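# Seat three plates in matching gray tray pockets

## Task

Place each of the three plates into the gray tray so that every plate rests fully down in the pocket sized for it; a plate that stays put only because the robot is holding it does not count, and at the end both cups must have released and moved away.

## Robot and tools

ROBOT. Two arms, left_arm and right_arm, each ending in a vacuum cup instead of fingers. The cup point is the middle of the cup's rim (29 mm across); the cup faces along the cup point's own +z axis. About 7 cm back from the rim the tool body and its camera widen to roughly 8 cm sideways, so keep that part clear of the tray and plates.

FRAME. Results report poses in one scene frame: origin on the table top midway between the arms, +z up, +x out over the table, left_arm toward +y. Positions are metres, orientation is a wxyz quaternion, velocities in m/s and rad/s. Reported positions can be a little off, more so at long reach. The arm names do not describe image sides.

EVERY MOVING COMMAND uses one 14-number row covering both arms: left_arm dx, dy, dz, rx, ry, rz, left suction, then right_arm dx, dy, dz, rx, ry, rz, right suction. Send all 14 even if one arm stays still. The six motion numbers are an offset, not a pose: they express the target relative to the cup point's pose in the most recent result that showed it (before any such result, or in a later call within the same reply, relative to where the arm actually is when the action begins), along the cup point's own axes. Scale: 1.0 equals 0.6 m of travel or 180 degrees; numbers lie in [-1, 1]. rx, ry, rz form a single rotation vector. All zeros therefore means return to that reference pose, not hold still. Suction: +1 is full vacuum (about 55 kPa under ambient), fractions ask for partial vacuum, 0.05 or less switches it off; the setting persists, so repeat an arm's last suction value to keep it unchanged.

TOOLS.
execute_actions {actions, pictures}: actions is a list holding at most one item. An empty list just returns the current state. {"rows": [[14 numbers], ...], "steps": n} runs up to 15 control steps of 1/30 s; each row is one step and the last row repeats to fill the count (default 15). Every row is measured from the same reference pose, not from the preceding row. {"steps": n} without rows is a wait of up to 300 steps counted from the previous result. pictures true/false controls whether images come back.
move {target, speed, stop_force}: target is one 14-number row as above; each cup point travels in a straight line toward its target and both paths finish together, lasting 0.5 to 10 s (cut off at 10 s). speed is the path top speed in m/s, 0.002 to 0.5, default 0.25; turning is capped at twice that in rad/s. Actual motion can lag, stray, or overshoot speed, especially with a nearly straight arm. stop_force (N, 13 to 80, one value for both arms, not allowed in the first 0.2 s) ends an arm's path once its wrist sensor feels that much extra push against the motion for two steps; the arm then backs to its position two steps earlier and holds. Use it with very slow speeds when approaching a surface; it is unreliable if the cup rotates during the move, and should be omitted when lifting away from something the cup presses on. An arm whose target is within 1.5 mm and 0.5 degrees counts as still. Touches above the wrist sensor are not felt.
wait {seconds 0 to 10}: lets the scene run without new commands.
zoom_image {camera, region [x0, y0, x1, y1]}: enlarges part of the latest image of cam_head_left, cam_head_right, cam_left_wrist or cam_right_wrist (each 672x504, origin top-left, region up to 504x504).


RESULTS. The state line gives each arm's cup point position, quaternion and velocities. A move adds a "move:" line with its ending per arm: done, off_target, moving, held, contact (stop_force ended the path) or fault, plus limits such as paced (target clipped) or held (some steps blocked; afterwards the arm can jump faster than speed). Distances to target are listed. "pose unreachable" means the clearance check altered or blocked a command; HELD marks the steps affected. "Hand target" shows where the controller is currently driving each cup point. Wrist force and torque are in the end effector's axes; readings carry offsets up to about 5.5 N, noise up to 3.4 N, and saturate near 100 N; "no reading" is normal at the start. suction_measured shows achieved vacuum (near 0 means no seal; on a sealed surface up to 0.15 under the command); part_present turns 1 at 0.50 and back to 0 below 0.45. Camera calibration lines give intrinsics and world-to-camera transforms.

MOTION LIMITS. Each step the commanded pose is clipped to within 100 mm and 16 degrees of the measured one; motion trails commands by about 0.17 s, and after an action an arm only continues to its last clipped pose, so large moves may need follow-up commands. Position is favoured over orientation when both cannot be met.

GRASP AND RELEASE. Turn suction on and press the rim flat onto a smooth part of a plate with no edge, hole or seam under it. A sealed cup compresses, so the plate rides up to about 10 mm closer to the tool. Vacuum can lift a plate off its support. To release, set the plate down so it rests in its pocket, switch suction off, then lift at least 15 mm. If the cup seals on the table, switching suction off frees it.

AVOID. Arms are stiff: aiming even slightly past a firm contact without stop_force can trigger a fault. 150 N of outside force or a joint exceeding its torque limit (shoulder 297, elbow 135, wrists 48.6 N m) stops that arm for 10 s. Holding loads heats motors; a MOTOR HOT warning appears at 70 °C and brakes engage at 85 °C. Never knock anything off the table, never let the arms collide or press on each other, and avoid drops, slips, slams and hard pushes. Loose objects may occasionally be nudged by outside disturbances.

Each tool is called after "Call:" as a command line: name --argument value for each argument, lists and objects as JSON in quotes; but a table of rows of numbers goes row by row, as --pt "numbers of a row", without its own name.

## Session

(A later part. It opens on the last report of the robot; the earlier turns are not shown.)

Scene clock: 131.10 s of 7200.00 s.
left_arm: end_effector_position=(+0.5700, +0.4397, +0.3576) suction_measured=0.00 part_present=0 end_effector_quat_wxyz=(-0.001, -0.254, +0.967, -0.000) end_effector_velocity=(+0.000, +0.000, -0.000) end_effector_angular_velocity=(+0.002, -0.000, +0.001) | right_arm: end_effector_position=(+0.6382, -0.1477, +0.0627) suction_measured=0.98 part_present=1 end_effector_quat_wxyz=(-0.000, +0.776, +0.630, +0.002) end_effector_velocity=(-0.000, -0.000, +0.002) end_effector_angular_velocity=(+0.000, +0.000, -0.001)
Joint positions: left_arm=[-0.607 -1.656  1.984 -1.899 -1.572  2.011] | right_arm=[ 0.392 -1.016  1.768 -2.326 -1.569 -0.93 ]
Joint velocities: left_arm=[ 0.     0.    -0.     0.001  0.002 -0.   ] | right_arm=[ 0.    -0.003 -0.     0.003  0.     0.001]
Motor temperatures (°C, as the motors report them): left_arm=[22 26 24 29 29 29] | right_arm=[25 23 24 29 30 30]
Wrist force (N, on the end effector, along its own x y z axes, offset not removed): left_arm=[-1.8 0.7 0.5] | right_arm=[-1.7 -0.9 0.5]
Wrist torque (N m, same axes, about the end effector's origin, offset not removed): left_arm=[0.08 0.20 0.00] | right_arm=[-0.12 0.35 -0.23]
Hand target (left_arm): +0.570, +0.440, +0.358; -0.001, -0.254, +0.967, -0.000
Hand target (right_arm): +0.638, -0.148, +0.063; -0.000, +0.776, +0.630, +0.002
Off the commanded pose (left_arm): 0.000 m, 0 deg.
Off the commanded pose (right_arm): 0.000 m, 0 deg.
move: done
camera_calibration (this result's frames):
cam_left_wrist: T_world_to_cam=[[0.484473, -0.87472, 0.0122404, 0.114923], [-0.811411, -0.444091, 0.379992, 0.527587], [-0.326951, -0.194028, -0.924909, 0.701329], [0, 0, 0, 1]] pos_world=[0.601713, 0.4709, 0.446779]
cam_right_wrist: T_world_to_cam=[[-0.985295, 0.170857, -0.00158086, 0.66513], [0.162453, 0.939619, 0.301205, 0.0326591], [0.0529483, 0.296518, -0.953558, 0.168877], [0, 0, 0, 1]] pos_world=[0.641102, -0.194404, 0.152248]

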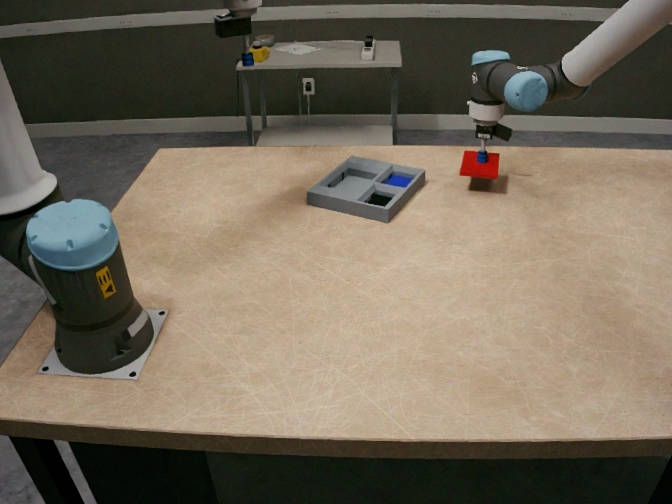

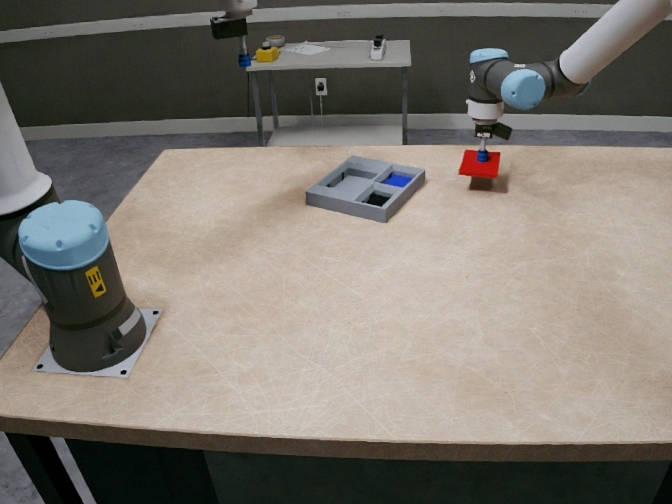

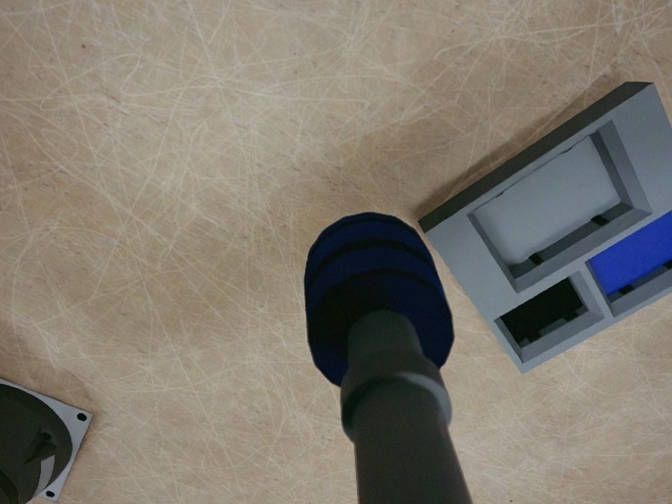

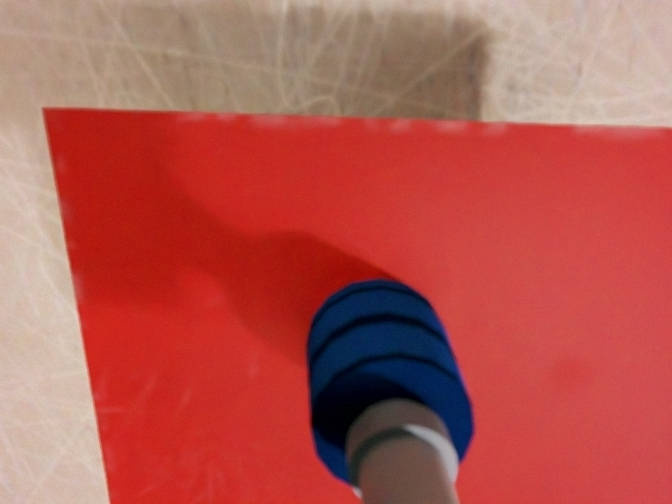

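Call:
move --target '[0,0,0,0,0,0,0,0.5482,-0.1626,0.02,0,0,0.0715,1]' --speed 0.25

Call:
move --target '[0,0,0,0,0,0,0,0,0,0.026,0,0,0,1]' --speed 0.015 --stop_force 13

Scene clock: 135.87 s of 7200.00 s.
left_arm: end_effector_position=(+0.5700, +0.4397, +0.3576) suction_measured=0.00 part_present=0 end_effector_quat_wxyz=(-0.001, -0.254, +0.967, -0.000) end_effector_velocity=(+0.000, +0.000, +0.001) end_effector_angular_velocity=(-0.002, -0.002, +0.001) | right_arm: end_effector_position=(+0.6106, +0.1943, +0.0511) suction_measured=0.99 part_present=1 end_effector_quat_wxyz=(-0.001, +0.842, +0.539, +0.002) end_effector_velocity=(-0.000, +0.001, -0.001) end_effector_angular_velocity=(-0.003, +0.001, -0.001)
Joint positions: left_arm=[-0.607 -1.656  1.984 -1.899 -1.572  2.011] | right_arm=[ 0.702 -0.709  1.221 -2.087 -1.569 -0.396]
Joint velocities: left_arm=[ 0.001 -0.002  0.    -0.002 -0.     0.   ] | right_arm=[ 0.001  0.003 -0.005  0.004 -0.001  0.003]
Motor temperatures (°C, as the motors report them): left_arm=[22 26 24 29 29 29] | right_arm=[25 23 24 29 30 30]
Wrist force (N, on the end effector, along its own x y z axes, offset not removed): left_arm=[-3.4 0.1 -3.9] | right_arm=[-4.5 1.0 -0.1]
Wrist torque (N m, same axes, about the end effector's origin, offset not removed): left_arm=[0.17 0.37 -0.02] | right_arm=[0.16 0.65 -0.10]
Hand target (left_arm): +0.570, +0.440, +0.358; -0.001, -0.254, +0.967, -0.000
Hand target (right_arm): +0.611, +0.194, +0.051; -0.001, +0.842, +0.539, +0.002
Off the commanded pose (left_arm): 0.000 m, 0 deg.
Off the commanded pose (right_arm): 0.001 m, 0 deg.
move: done
camera_calibration (this result's frames):
cam_left_wrist: T_world_to_cam=[[0.484473, -0.87472, 0.0122405, 0.114923], [-0.811411, -0.444091, 0.379992, 0.527587], [-0.326951, -0.194028, -0.924909, 0.701329], [0, 0, 0, 1]] pos_world=[0.601713, 0.4709, 0.446779]
cam_right_wrist: T_world_to_cam=[[-0.92254, 0.3859, 0.000371492, 0.499264], [0.368002, 0.879462, 0.301863, -0.394493], [0.116162, 0.278617, -0.953351, 0.0227417], [0, 0, 0, 1]] pos_world=[0.603124, 0.147939, 0.140578]

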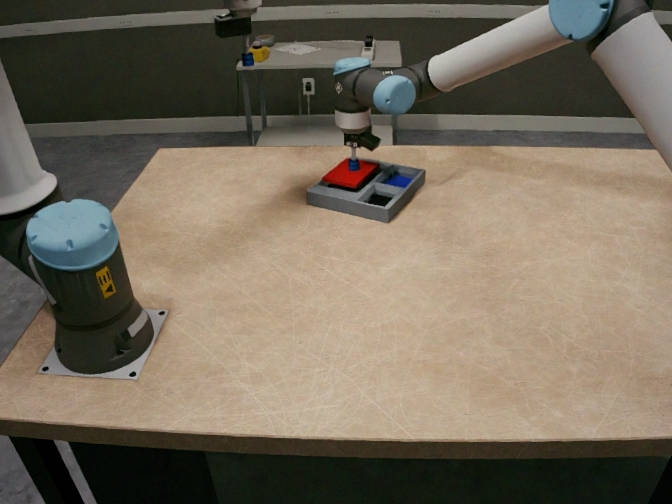

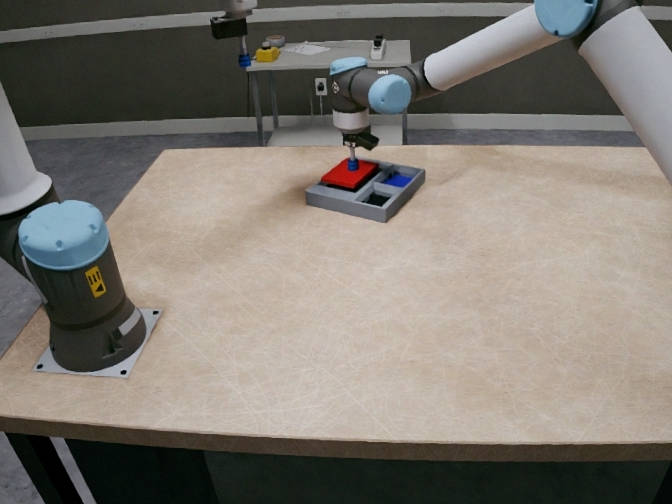

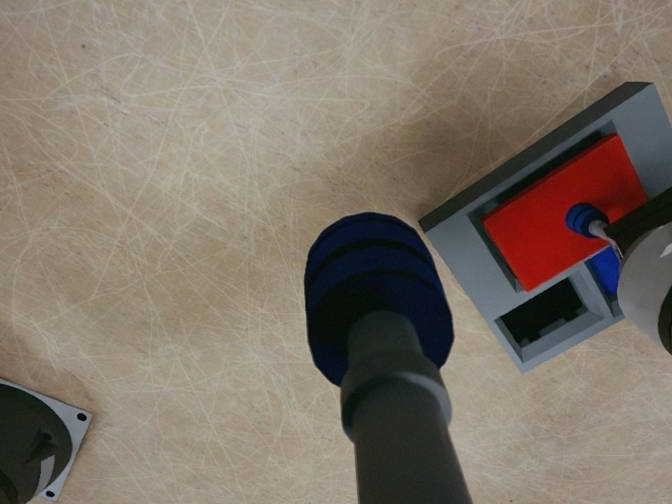

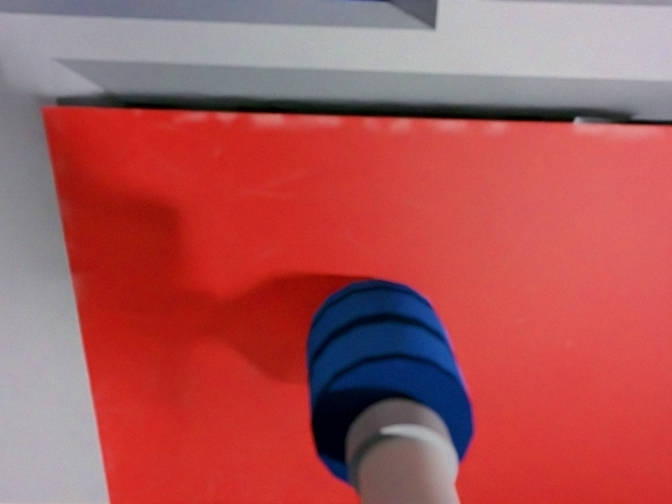

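Scene clock: 137.17 s of 7200.00 s.
left_arm: end_effector_position=(+0.5700, +0.4397, +0.3576) suction_measured=0.00 part_present=0 end_effector_quat_wxyz=(-0.001, -0.254, +0.967, -0.000) end_effector_velocity=(+0.000, -0.000, +0.001) end_effector_angular_velocity=(-0.001, -0.001, +0.000) | right_arm: end_effector_position=(+0.6106, +0.1943, +0.0358) suction_measured=1.00 part_present=1 end_effector_quat_wxyz=(-0.001, +0.842, +0.539, +0.002) end_effector_velocity=(-0.001, +0.000, -0.003) end_effector_angular_velocity=(+0.000, +0.001, -0.000)
Joint positions: left_arm=[-0.607 -1.656  1.984 -1.899 -1.572  2.011] | right_arm=[ 0.702 -0.696  1.226 -2.105 -1.569 -0.396]
Joint velocities: left_arm=[ 0.    -0.    -0.    -0.001 -0.    -0.   ] | right_arm=[ 0.     0.002  0.001 -0.003  0.001  0.   ]
Motor temperatures (°C, as the motors report them): left_arm=[22 26 24 29 29 29] | right_arm=[25 23 24 29 30 30]
Wrist force (N, on the end effector, along its own x y z axes, offset not removed): left_arm=[-4.2 -1.8 1.3] | right_arm=[-2.6 0.3 -2.1]
Wrist torque (N m, same axes, about the end effector's origin, offset not removed): left_arm=[-0.15 0.48 -0.06] | right_arm=[0.10 0.43 -0.17]
Hand target (left_arm): +0.570, +0.440, +0.358; -0.001, -0.254, +0.967, -0.000
Hand target (right_arm): +0.611, +0.194, +0.036; -0.001, +0.842, +0.539, +0.002
Off the commanded pose (left_arm): 0.000 m, 0 deg.
Off the commanded pose (right_arm): 0.000 m, 0 deg.
move: done
camera_calibration (this result's frames):
cam_left_wrist: T_world_to_cam=[[0.484473, -0.87472, 0.0122403, 0.114923], [-0.811412, -0.444091, 0.379992, 0.527587], [-0.326951, -0.194028, -0.924909, 0.701329], [0, 0, 0, 1]] pos_world=[0.601713, 0.4709, 0.446779]
cam_right_wrist: T_world_to_cam=[[-0.922558, 0.385858, 0.000368835, 0.499253], [0.367963, 0.879482, 0.301852, -0.389874], [0.116148, 0.278612, -0.953355, 0.0081041], [0, 0, 0, 1]] pos_world=[0.603107, 0.147988, 0.125226]

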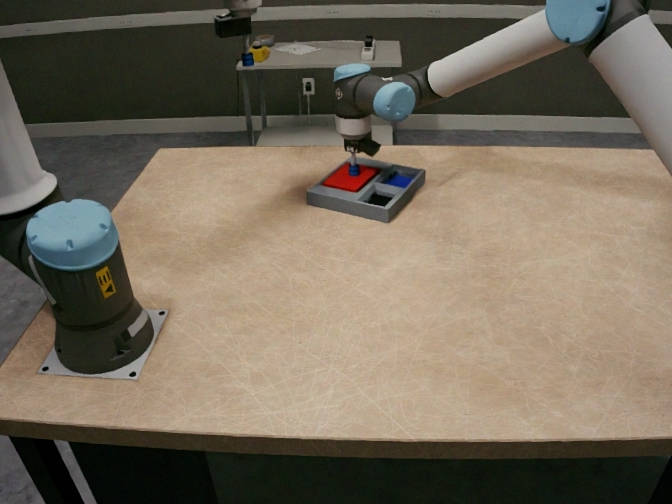

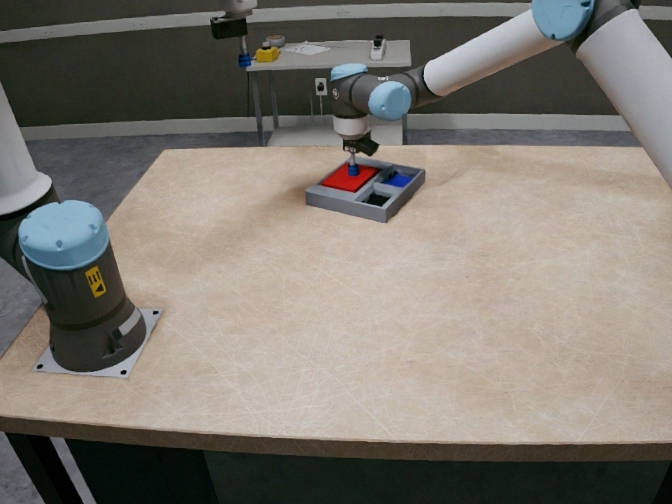

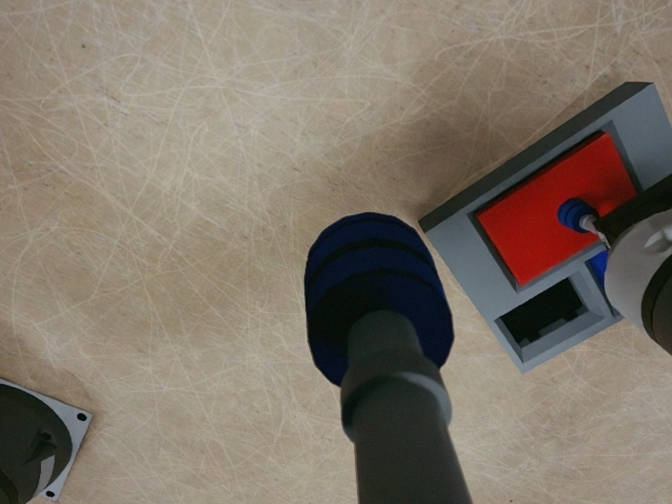

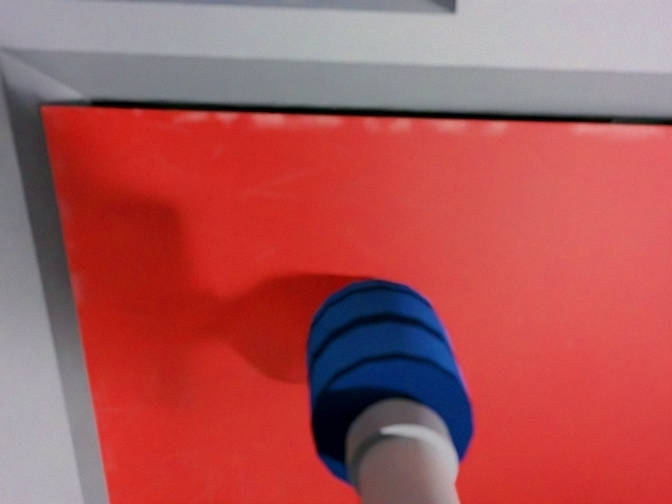

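Call:
move --target '[0,0,0,0,0,0,0,-0.001,0.001,0.057,0,0,0,1]' --speed 0.007 --stop_force 20

Scene clock: 143.23 s of 7200.00 s.
left_arm: end_effector_position=(+0.5700, +0.4397, +0.3576) suction_measured=0.00 part_present=0 end_effector_quat_wxyz=(-0.001, -0.254, +0.967, -0.000) end_effector_velocity=(+0.000, +0.001, -0.000) end_effector_angular_velocity=(+0.000, +0.000, +0.001) | right_arm: end_effector_position=(+0.6108, +0.1939, +0.0170) suction_measured=0.98 part_present=1 end_effector_quat_wxyz=(-0.001, +0.842, +0.539, +0.002) end_effector_velocity=(-0.001, -0.001, +0.001) end_effector_angular_velocity=(-0.002, +0.002, +0.000)
Joint positions: left_arm=[-0.607 -1.656  1.984 -1.899 -1.572  2.011] | right_arm=[ 0.702 -0.679  1.232 -2.128 -1.569 -0.397]
Joint velocities: left_arm=[ 0.001  0.001  0.    -0.001  0.     0.   ] | right_arm=[ 0.    -0.001  0.     0.005 -0.    -0.   ]
Motor temperatures (°C, as the motors report them): left_arm=[22 26 24 29 29 29] | right_arm=[25 23 24 29 30 30]
Wrist force (N, on the end effector, along its own x y z axes, offset not removed): left_arm=[-6.8 -0.7 -1.2] | right_arm=[-6.1 0.0 -26.7]
Wrist torque (N m, same axes, about the end effector's origin, offset not removed): left_arm=[0.12 0.81 -0.10] | right_arm=[0.25 0.63 -0.17]
Hand target (left_arm): +0.570, +0.440, +0.358; -0.001, -0.254, +0.967, -0.000
Hand target (right_arm): +0.611, +0.194, +0.017; -0.001, +0.842, +0.539, +0.002
Off the commanded pose (left_arm): 0.000 m, 0 deg.
Off the commanded pose (right_arm): 0.015 m, 0 deg.
move: contact (right_arm)
camera_calibration (this result's frames):
cam_left_wrist: T_world_to_cam=[[0.484473, -0.87472, 0.0122404, 0.114923], [-0.811411, -0.444092, 0.379992, 0.527587], [-0.326951, -0.194028, -0.924909, 0.701329], [0, 0, 0, 1]] pos_world=[0.601713, 0.4709, 0.446779]
cam_right_wrist: T_world_to_cam=[[-0.922553, 0.385869, 0.000240658, 0.499641], [0.367906, 0.879416, 0.302113, -0.383931], [0.116365, 0.278804, -0.953272, -0.00988807], [0, 0, 0, 1]] pos_world=[0.603346, 0.147596, 0.106444]

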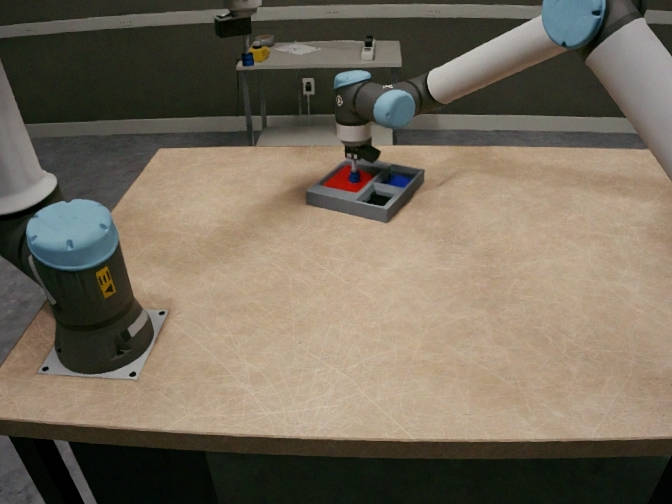

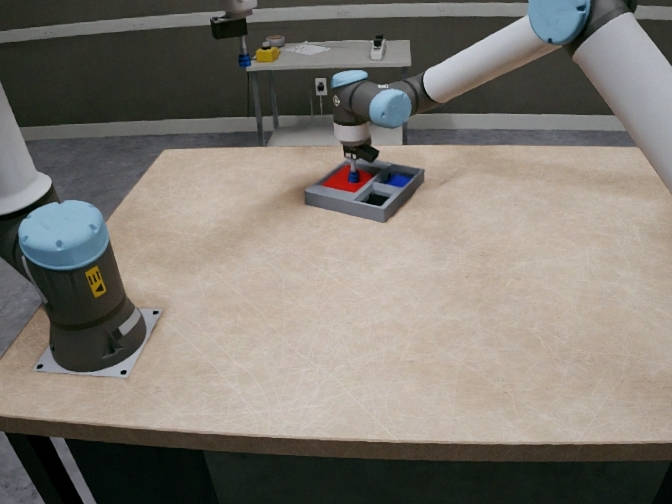

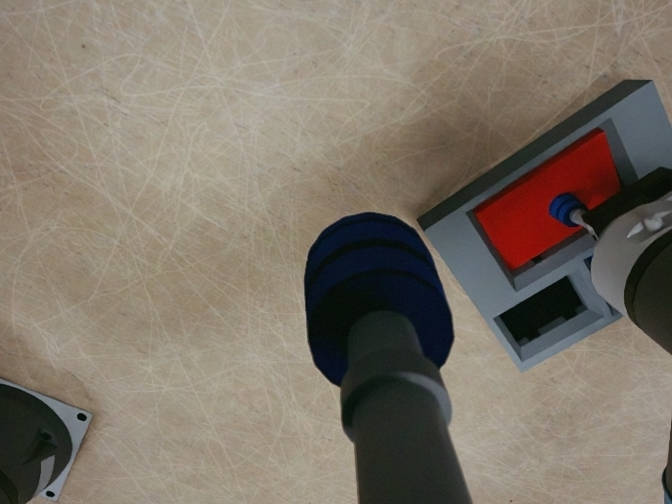

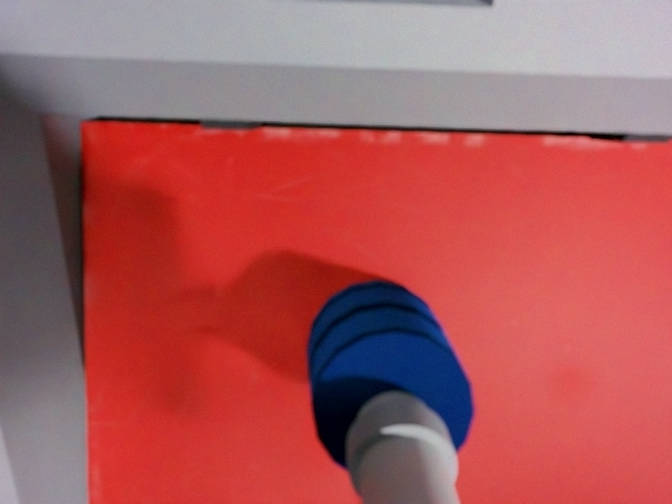

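Call:
move --target '[0,0,0,0,0,0,0,0,0,-0.028,0,0,0,1]' --speed 0.01

Call:
zoom_image --camera "cam_left_wrist" --region '[410, 70, 672, 320]'

Scene clock: 148.07 s of 7200.00 s.
left_arm: end_effector_position=(+0.5700, +0.4397, +0.3576) suction_measured=0.00 part_present=0 end_effector_quat_wxyz=(-0.001, -0.254, +0.967, -0.000) end_effector_velocity=(+0.000, +0.000, -0.001) end_effector_angular_velocity=(+0.000, +0.002, +0.000) | right_arm: end_effector_position=(+0.6108, +0.1939, +0.0336) suction_measured=0.98 part_present=1 end_effector_quat_wxyz=(-0.001, +0.842, +0.539, +0.002) end_effector_velocity=(-0.000, -0.000, +0.002) end_effector_angular_velocity=(-0.001, +0.000, +0.000)
Joint positions: left_arm=[-0.607 -1.656  1.984 -1.899 -1.572  2.011] | right_arm=[ 0.702 -0.694  1.227 -2.108 -1.569 -0.397]
Joint velocities: left_arm=[ 0.     0.001  0.     0.    -0.001  0.   ] | right_arm=[ 0.    -0.002  0.     0.002 -0.    -0.   ]
Motor temperatures (°C, as the motors report them): left_arm=[22 26 24 29 29 29] | right_arm=[25 23 24 29 30 30]
Wrist force (N, on the end effector, along its own x y z axes, offset not removed): left_arm=[-5.6 1.2 1.5] | right_arm=[-1.9 1.4 1.3]
Wrist torque (N m, same axes, about the end effector's origin, offset not removed): left_arm=[0.19 0.85 -0.02] | right_arm=[0.27 0.42 -0.20]
Hand target (left_arm): +0.570, +0.440, +0.358; -0.001, -0.254, +0.967, -0.000
Hand target (right_arm): +0.611, +0.194, +0.034; -0.001, +0.842, +0.539, +0.002
Off the commanded pose (left_arm): 0.000 m, 0 deg.
Off the commanded pose (right_arm): 0.000 m, 0 deg.
move: done
camera_calibration (this result's frames):
cam_left_wrist: T_world_to_cam=[[0.484473, -0.87472, 0.0122404, 0.114923], [-0.811411, -0.444092, 0.379992, 0.527587], [-0.326951, -0.194028, -0.924909, 0.701329], [0, 0, 0, 1]] pos_world=[0.601713, 0.4709, 0.446779]
cam_right_wrist: T_world_to_cam=[[-0.922547, 0.385884, 0.00023757, 0.499615], [0.367917, 0.879409, 0.30212, -0.388914], [0.116374, 0.278807, -0.95327, 0.00591484], [0, 0, 0, 1]] pos_world=[0.603319, 0.147572, 0.123018]

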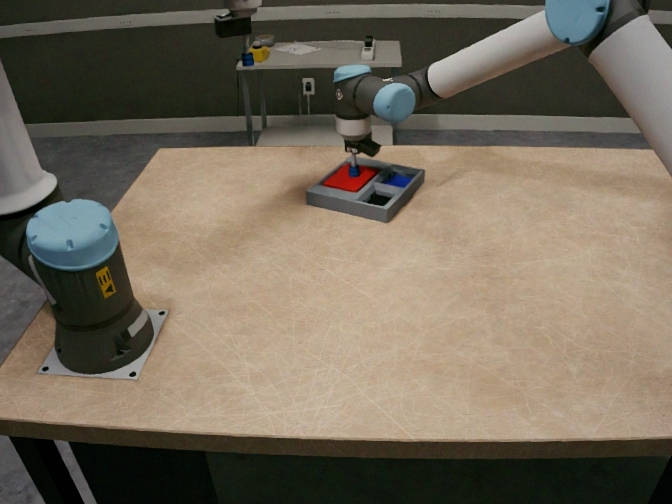

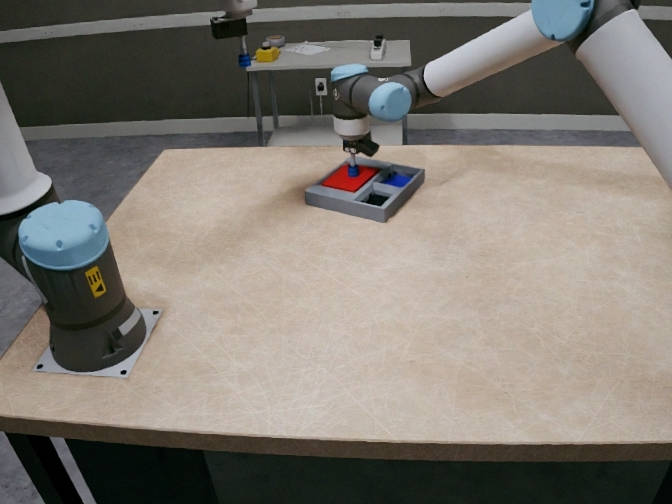

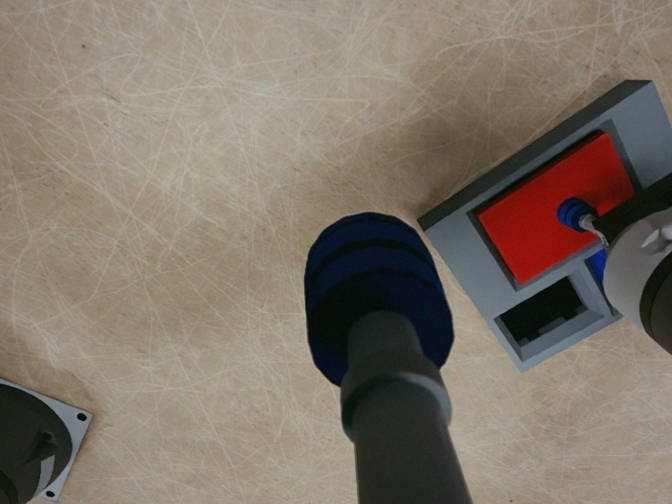

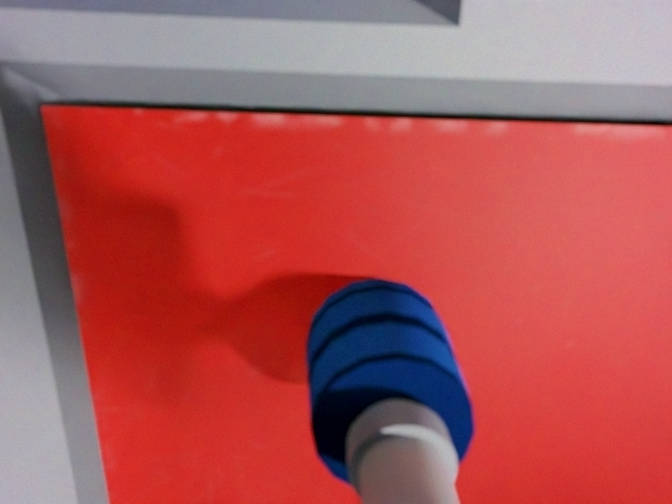

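Region (410, 70, 672, 320) of cam_left_wrist's 672x504 image, scaled by 1.924, with more detail than that image has; it fills the top 481 rows of this view, and the rest is white.

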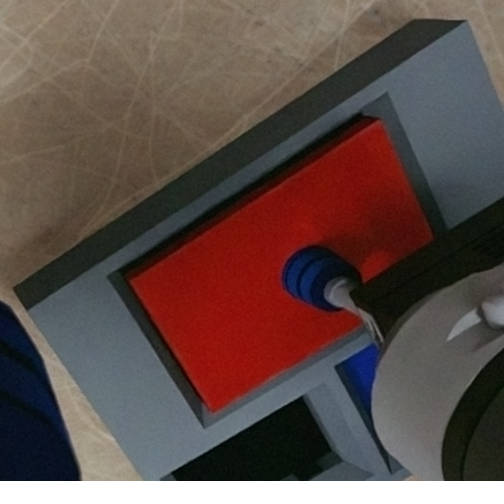

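Call:
move --target '[0,0,0,0,0,0,0,0,0.003,0,0,0,0,1]' --speed 0.01

Call:
move --target '[0,0,0,0,0,0,0,0,0,0.054,0,0,0,1]' --speed 0.007 --stop_force 20

Scene clock: 151.60 s of 7200.00 s.
left_arm: end_effector_position=(+0.5700, +0.4397, +0.3576) suction_measured=0.00 part_present=0 end_effector_quat_wxyz=(-0.001, -0.254, +0.967, -0.000) end_effector_velocity=(-0.000, +0.000, -0.000) end_effector_angular_velocity=(+0.000, +0.001, +0.000) | right_arm: end_effector_position=(+0.6123, +0.1932, +0.0336) suction_measured=0.98 part_present=1 end_effector_quat_wxyz=(-0.001, +0.842, +0.539, +0.002) end_effector_velocity=(+0.001, -0.000, +0.000) end_effector_angular_velocity=(+0.000, +0.000, +0.001)
Joint positions: left_arm=[-0.607 -1.656  1.984 -1.899 -1.572  2.011] | right_arm=[ 0.7   -0.694  1.226 -2.108 -1.569 -0.398]
Joint velocities: left_arm=[ 0.  0.  0.  0.  0. -0.] | right_arm=[-0.001  0.001 -0.001  0.001  0.    -0.002]
Motor temperatures (°C, as the motors report them): left_arm=[22 26 24 29 29 29] | right_arm=[25 23 24 29 30 30]
Wrist force (N, on the end effector, along its own x y z axes, offset not removed): left_arm=[-4.6 -4.3 1.5] | right_arm=[-0.5 0.7 1.1]
Wrist torque (N m, same axes, about the end effector's origin, offset not removed): left_arm=[-0.40 0.50 -0.13] | right_arm=[0.10 0.20 -0.10]
Hand target (left_arm): +0.570, +0.440, +0.358; -0.001, -0.254, +0.967, -0.000
Hand target (right_arm): +0.612, +0.193, +0.034; -0.001, +0.842, +0.539, +0.002
Off the commanded pose (left_arm): 0.000 m, 0 deg.
Off the commanded pose (right_arm): 0.000 m, 0 deg.
move: done
camera_calibration (this result's frames):
cam_left_wrist: T_world_to_cam=[[0.484474, -0.87472, 0.0122402, 0.114923], [-0.811411, -0.444092, 0.379992, 0.527587], [-0.326951, -0.194028, -0.924909, 0.701329], [0, 0, 0, 1]] pos_world=[0.601713, 0.4709, 0.446779]
cam_right_wrist: T_world_to_cam=[[-0.922549, 0.385881, 0.000212415, 0.501333], [0.367903, 0.879402, 0.302157, -0.388867], [0.11641, 0.278833, -0.953258, 0.00596175], [0, 0, 0, 1]] pos_world=[0.604876, 0.146854, 0.123076]

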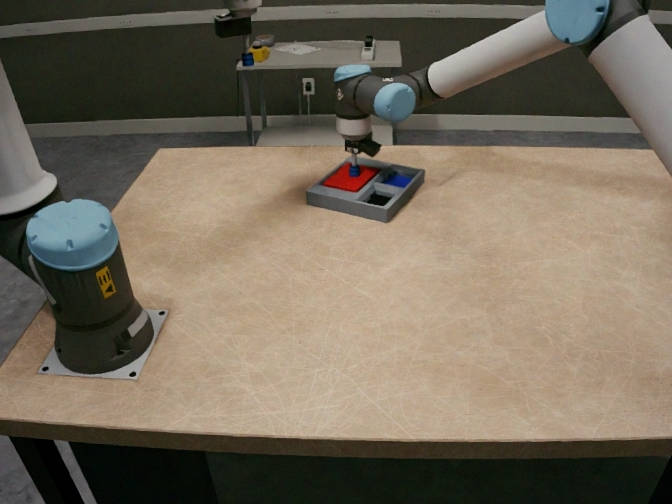

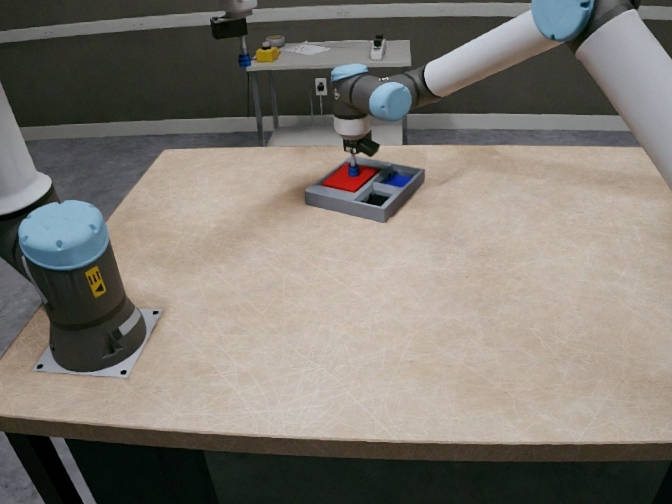

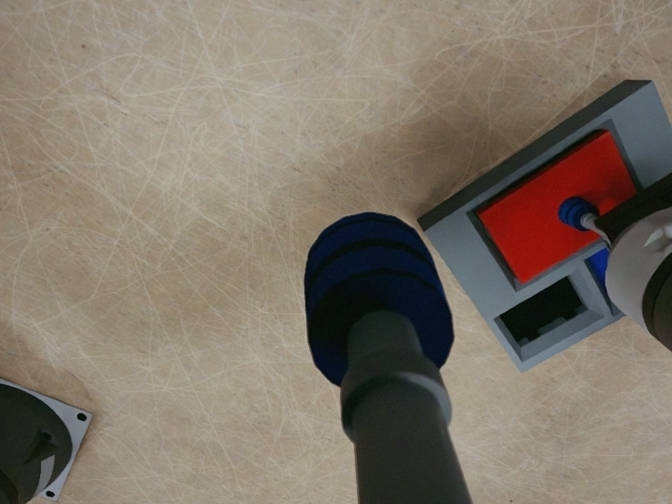

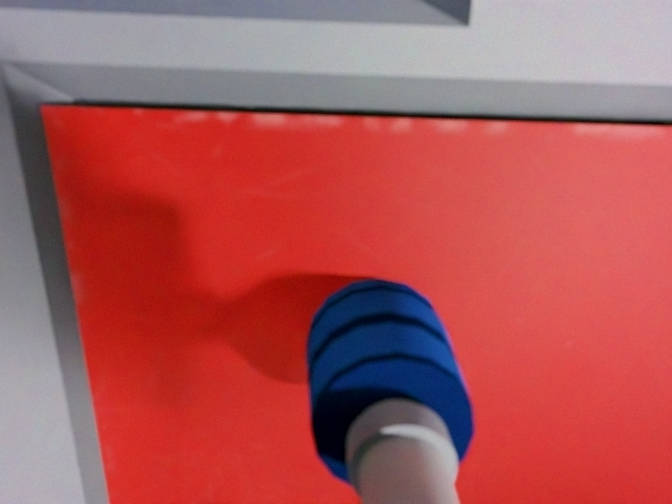

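Scene clock: 154.07 s of 7200.00 s.
left_arm: end_effector_position=(+0.5700, +0.4397, +0.3576) suction_measured=0.00 part_present=0 end_effector_quat_wxyz=(-0.001, -0.254, +0.967, -0.000) end_effector_velocity=(+0.000, -0.001, +0.001) end_effector_angular_velocity=(-0.001, -0.002, -0.001) | right_arm: end_effector_position=(+0.6124, +0.1932, +0.0190) suction_measured=0.98 part_present=1 end_effector_quat_wxyz=(-0.001, +0.842, +0.539, +0.002) end_effector_velocity=(-0.000, -0.000, +0.002) end_effector_angular_velocity=(-0.002, +0.001, -0.000)
Joint positions: left_arm=[-0.607 -1.656  1.984 -1.899 -1.572  2.011] | right_arm=[ 0.7   -0.68   1.23  -2.125 -1.569 -0.398]
Joint velocities: left_arm=[-0.001 -0.001  0.    -0.002  0.     0.   ] | right_arm=[-0.    -0.002 -0.001  0.005 -0.     0.   ]
Motor temperatures (°C, as the motors report them): left_arm=[22 26 24 29 29 29] | right_arm=[25 23 24 29 30 30]
Wrist force (N, on the end effector, along its own x y z axes, offset not removed): left_arm=[-0.5 -3.2 -0.9] | right_arm=[-1.4 -8.3 -25.8]
Wrist torque (N m, same axes, about the end effector's origin, offset not removed): left_arm=[-0.15 -0.15 -0.03] | right_arm=[-0.41 0.24 -0.15]
Hand target (left_arm): +0.570, +0.440, +0.358; -0.001, -0.254, +0.967, -0.000
Hand target (right_arm): +0.612, +0.193, +0.019; -0.001, +0.842, +0.539, +0.002
Off the commanded pose (left_arm): 0.000 m, 0 deg.
Off the commanded pose (right_arm): 0.018 m, 0 deg.
move: contact (right_arm)
camera_calibration (this result's frames):
cam_left_wrist: T_world_to_cam=[[0.484474, -0.87472, 0.0122405, 0.114923], [-0.811411, -0.444092, 0.379992, 0.527587], [-0.326951, -0.194028, -0.924909, 0.701329], [0, 0, 0, 1]] pos_world=[0.601713, 0.4709, 0.446779]
cam_right_wrist: T_world_to_cam=[[-0.922541, 0.3859, 0.000121507, 0.501385], [0.367873, 0.879351, 0.302344, -0.38448], [0.116568, 0.27897, -0.953199, -0.00816676], [0, 0, 0, 1]] pos_world=[0.60494, 0.146887, 0.1084]

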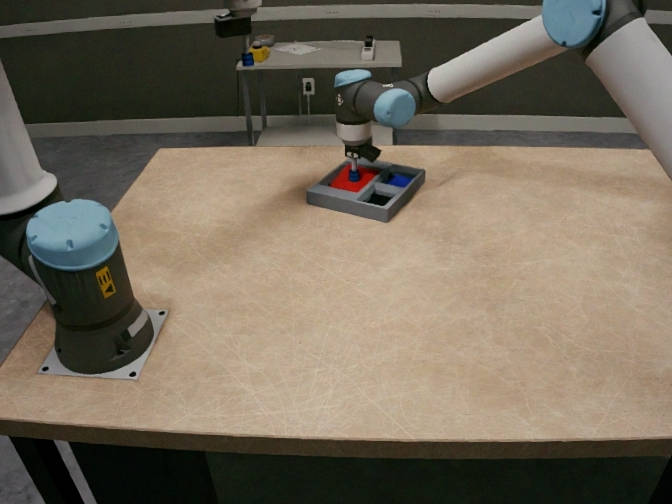

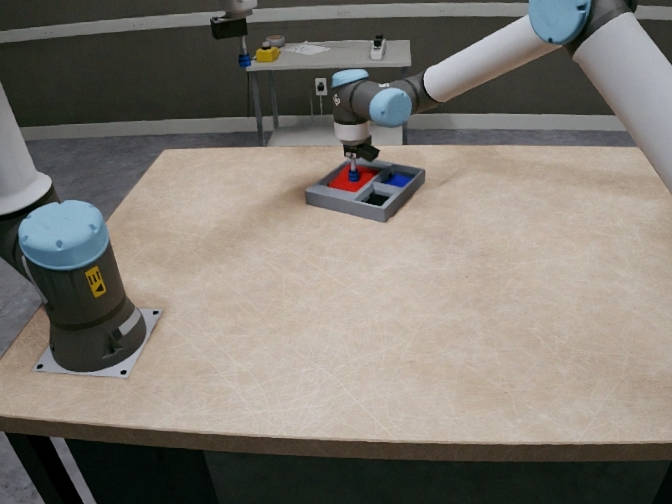

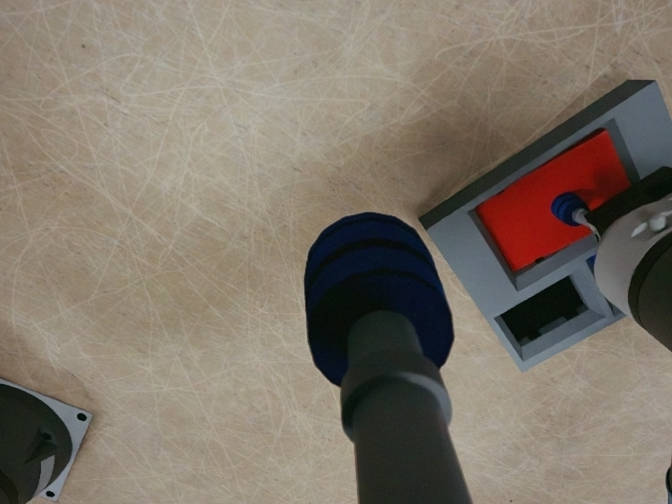

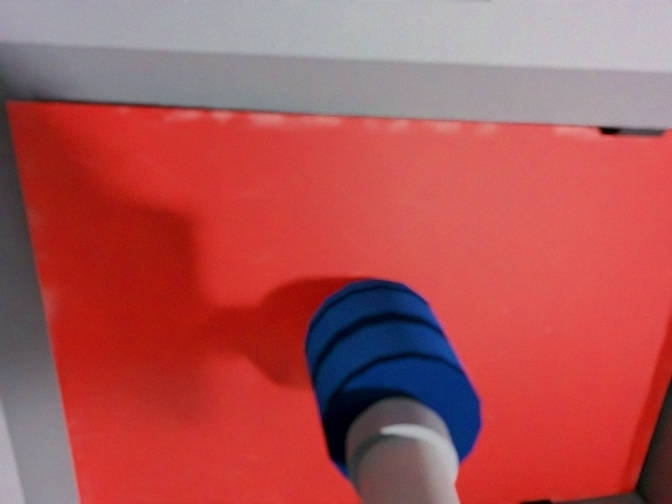

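Call:
move --target '[0,0,0,0,0,0,0,0,0,-0.0245,0,0,0,1]' --speed 0.012

Call:
zoom_image --camera "cam_right_wrist" --region '[0, 0, 504, 200]'

Scene clock: 157.07 s of 7200.00 s.
left_arm: end_effector_position=(+0.5700, +0.4397, +0.3576) suction_measured=0.00 part_present=0 end_effector_quat_wxyz=(-0.001, -0.254, +0.967, -0.000) end_effector_velocity=(+0.000, +0.000, -0.001) end_effector_angular_velocity=(+0.001, +0.001, -0.000) | right_arm: end_effector_position=(+0.6124, +0.1932, +0.0334) suction_measured=0.99 part_present=1 end_effector_quat_wxyz=(-0.001, +0.842, +0.539, +0.002) end_effector_velocity=(-0.000, +0.000, +0.003) end_effector_angular_velocity=(+0.000, +0.000, +0.000)
Joint positions: left_arm=[-0.607 -1.656  1.984 -1.899 -1.572  2.011] | right_arm=[ 0.7   -0.693  1.226 -2.108 -1.569 -0.398]
Joint velocities: left_arm=[-0.     0.001  0.     0.     0.     0.   ] | right_arm=[ 0.    -0.002 -0.001  0.003  0.    -0.   ]
Motor temperatures (°C, as the motors report them): left_arm=[22 26 24 29 29 29] | right_arm=[25 23 24 29 30 30]
Wrist force (N, on the end effector, along its own x y z axes, offset not removed): left_arm=[-2.5 -2.8 -4.2] | right_arm=[-2.8 0.4 1.1]
Wrist torque (N m, same axes, about the end effector's origin, offset not removed): left_arm=[-0.37 0.03 -0.10] | right_arm=[0.07 0.52 -0.20]
Hand target (left_arm): +0.570, +0.440, +0.358; -0.001, -0.254, +0.967, -0.000
Hand target (right_arm): +0.612, +0.193, +0.034; -0.001, +0.842, +0.539, +0.002
Off the commanded pose (left_arm): 0.000 m, 0 deg.
Off the commanded pose (right_arm): 0.000 m, 0 deg.
move: done
camera_calibration (this result's frames):
cam_left_wrist: T_world_to_cam=[[0.484474, -0.87472, 0.0122404, 0.114923], [-0.811411, -0.444092, 0.379992, 0.527587], [-0.326951, -0.194028, -0.924909, 0.701329], [0, 0, 0, 1]] pos_world=[0.601713, 0.4709, 0.446779]
cam_right_wrist: T_world_to_cam=[[-0.922541, 0.3859, 0.000103431, 0.501373], [0.367863, 0.879342, 0.302382, -0.388822], [0.116598, 0.278997, -0.953187, 0.00559224], [0, 0, 0, 1]] pos_world=[0.604919, 0.146867, 0.122851]

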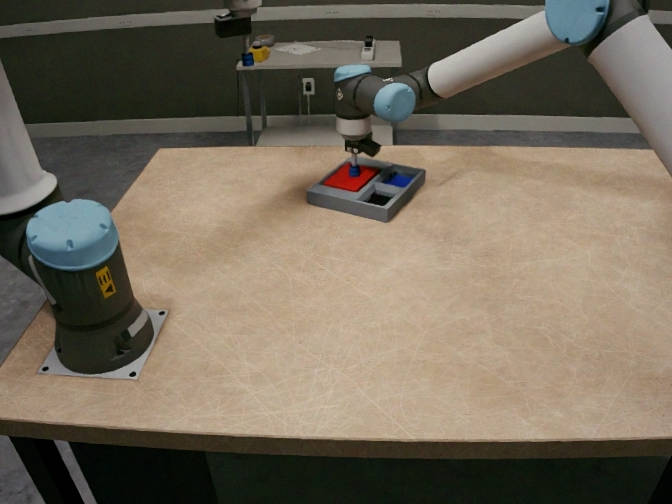

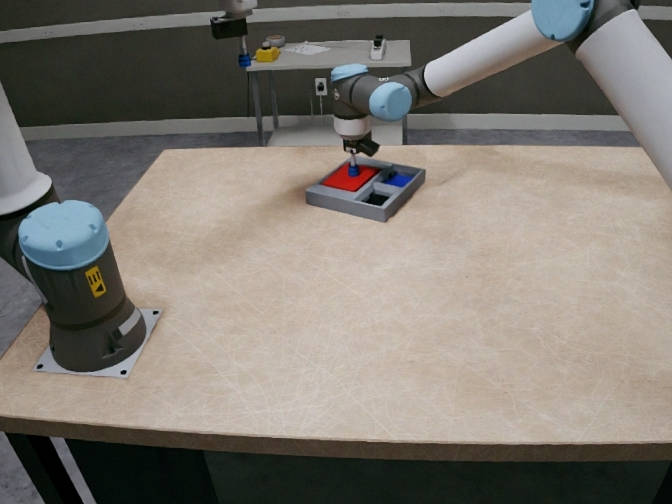

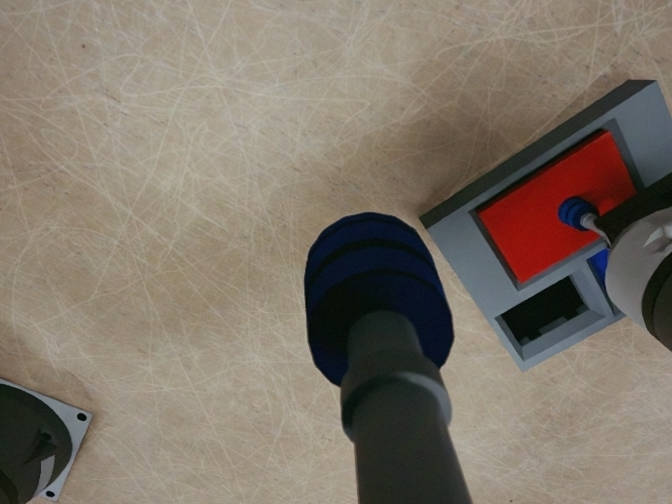

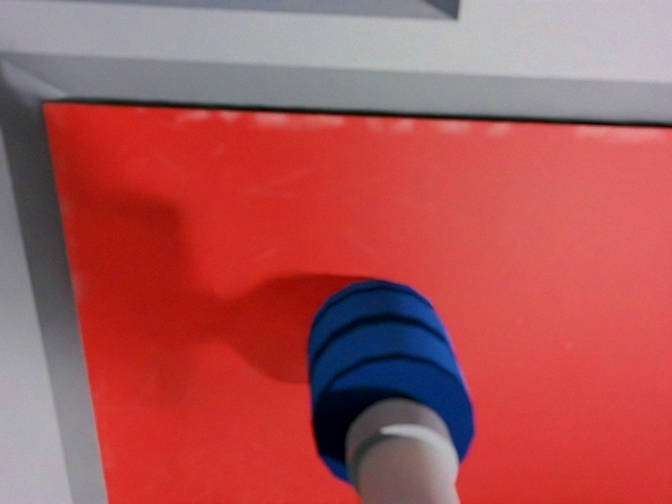

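Region (0, 0, 504, 200) of cam_right_wrist's 672x504 image, scaled by 1.000; it fills the top 200 rows of this view, and the rest is white.

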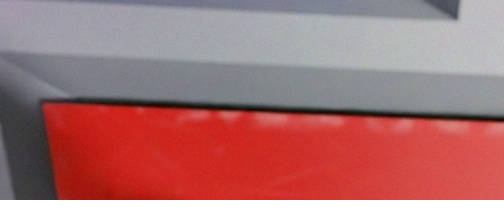

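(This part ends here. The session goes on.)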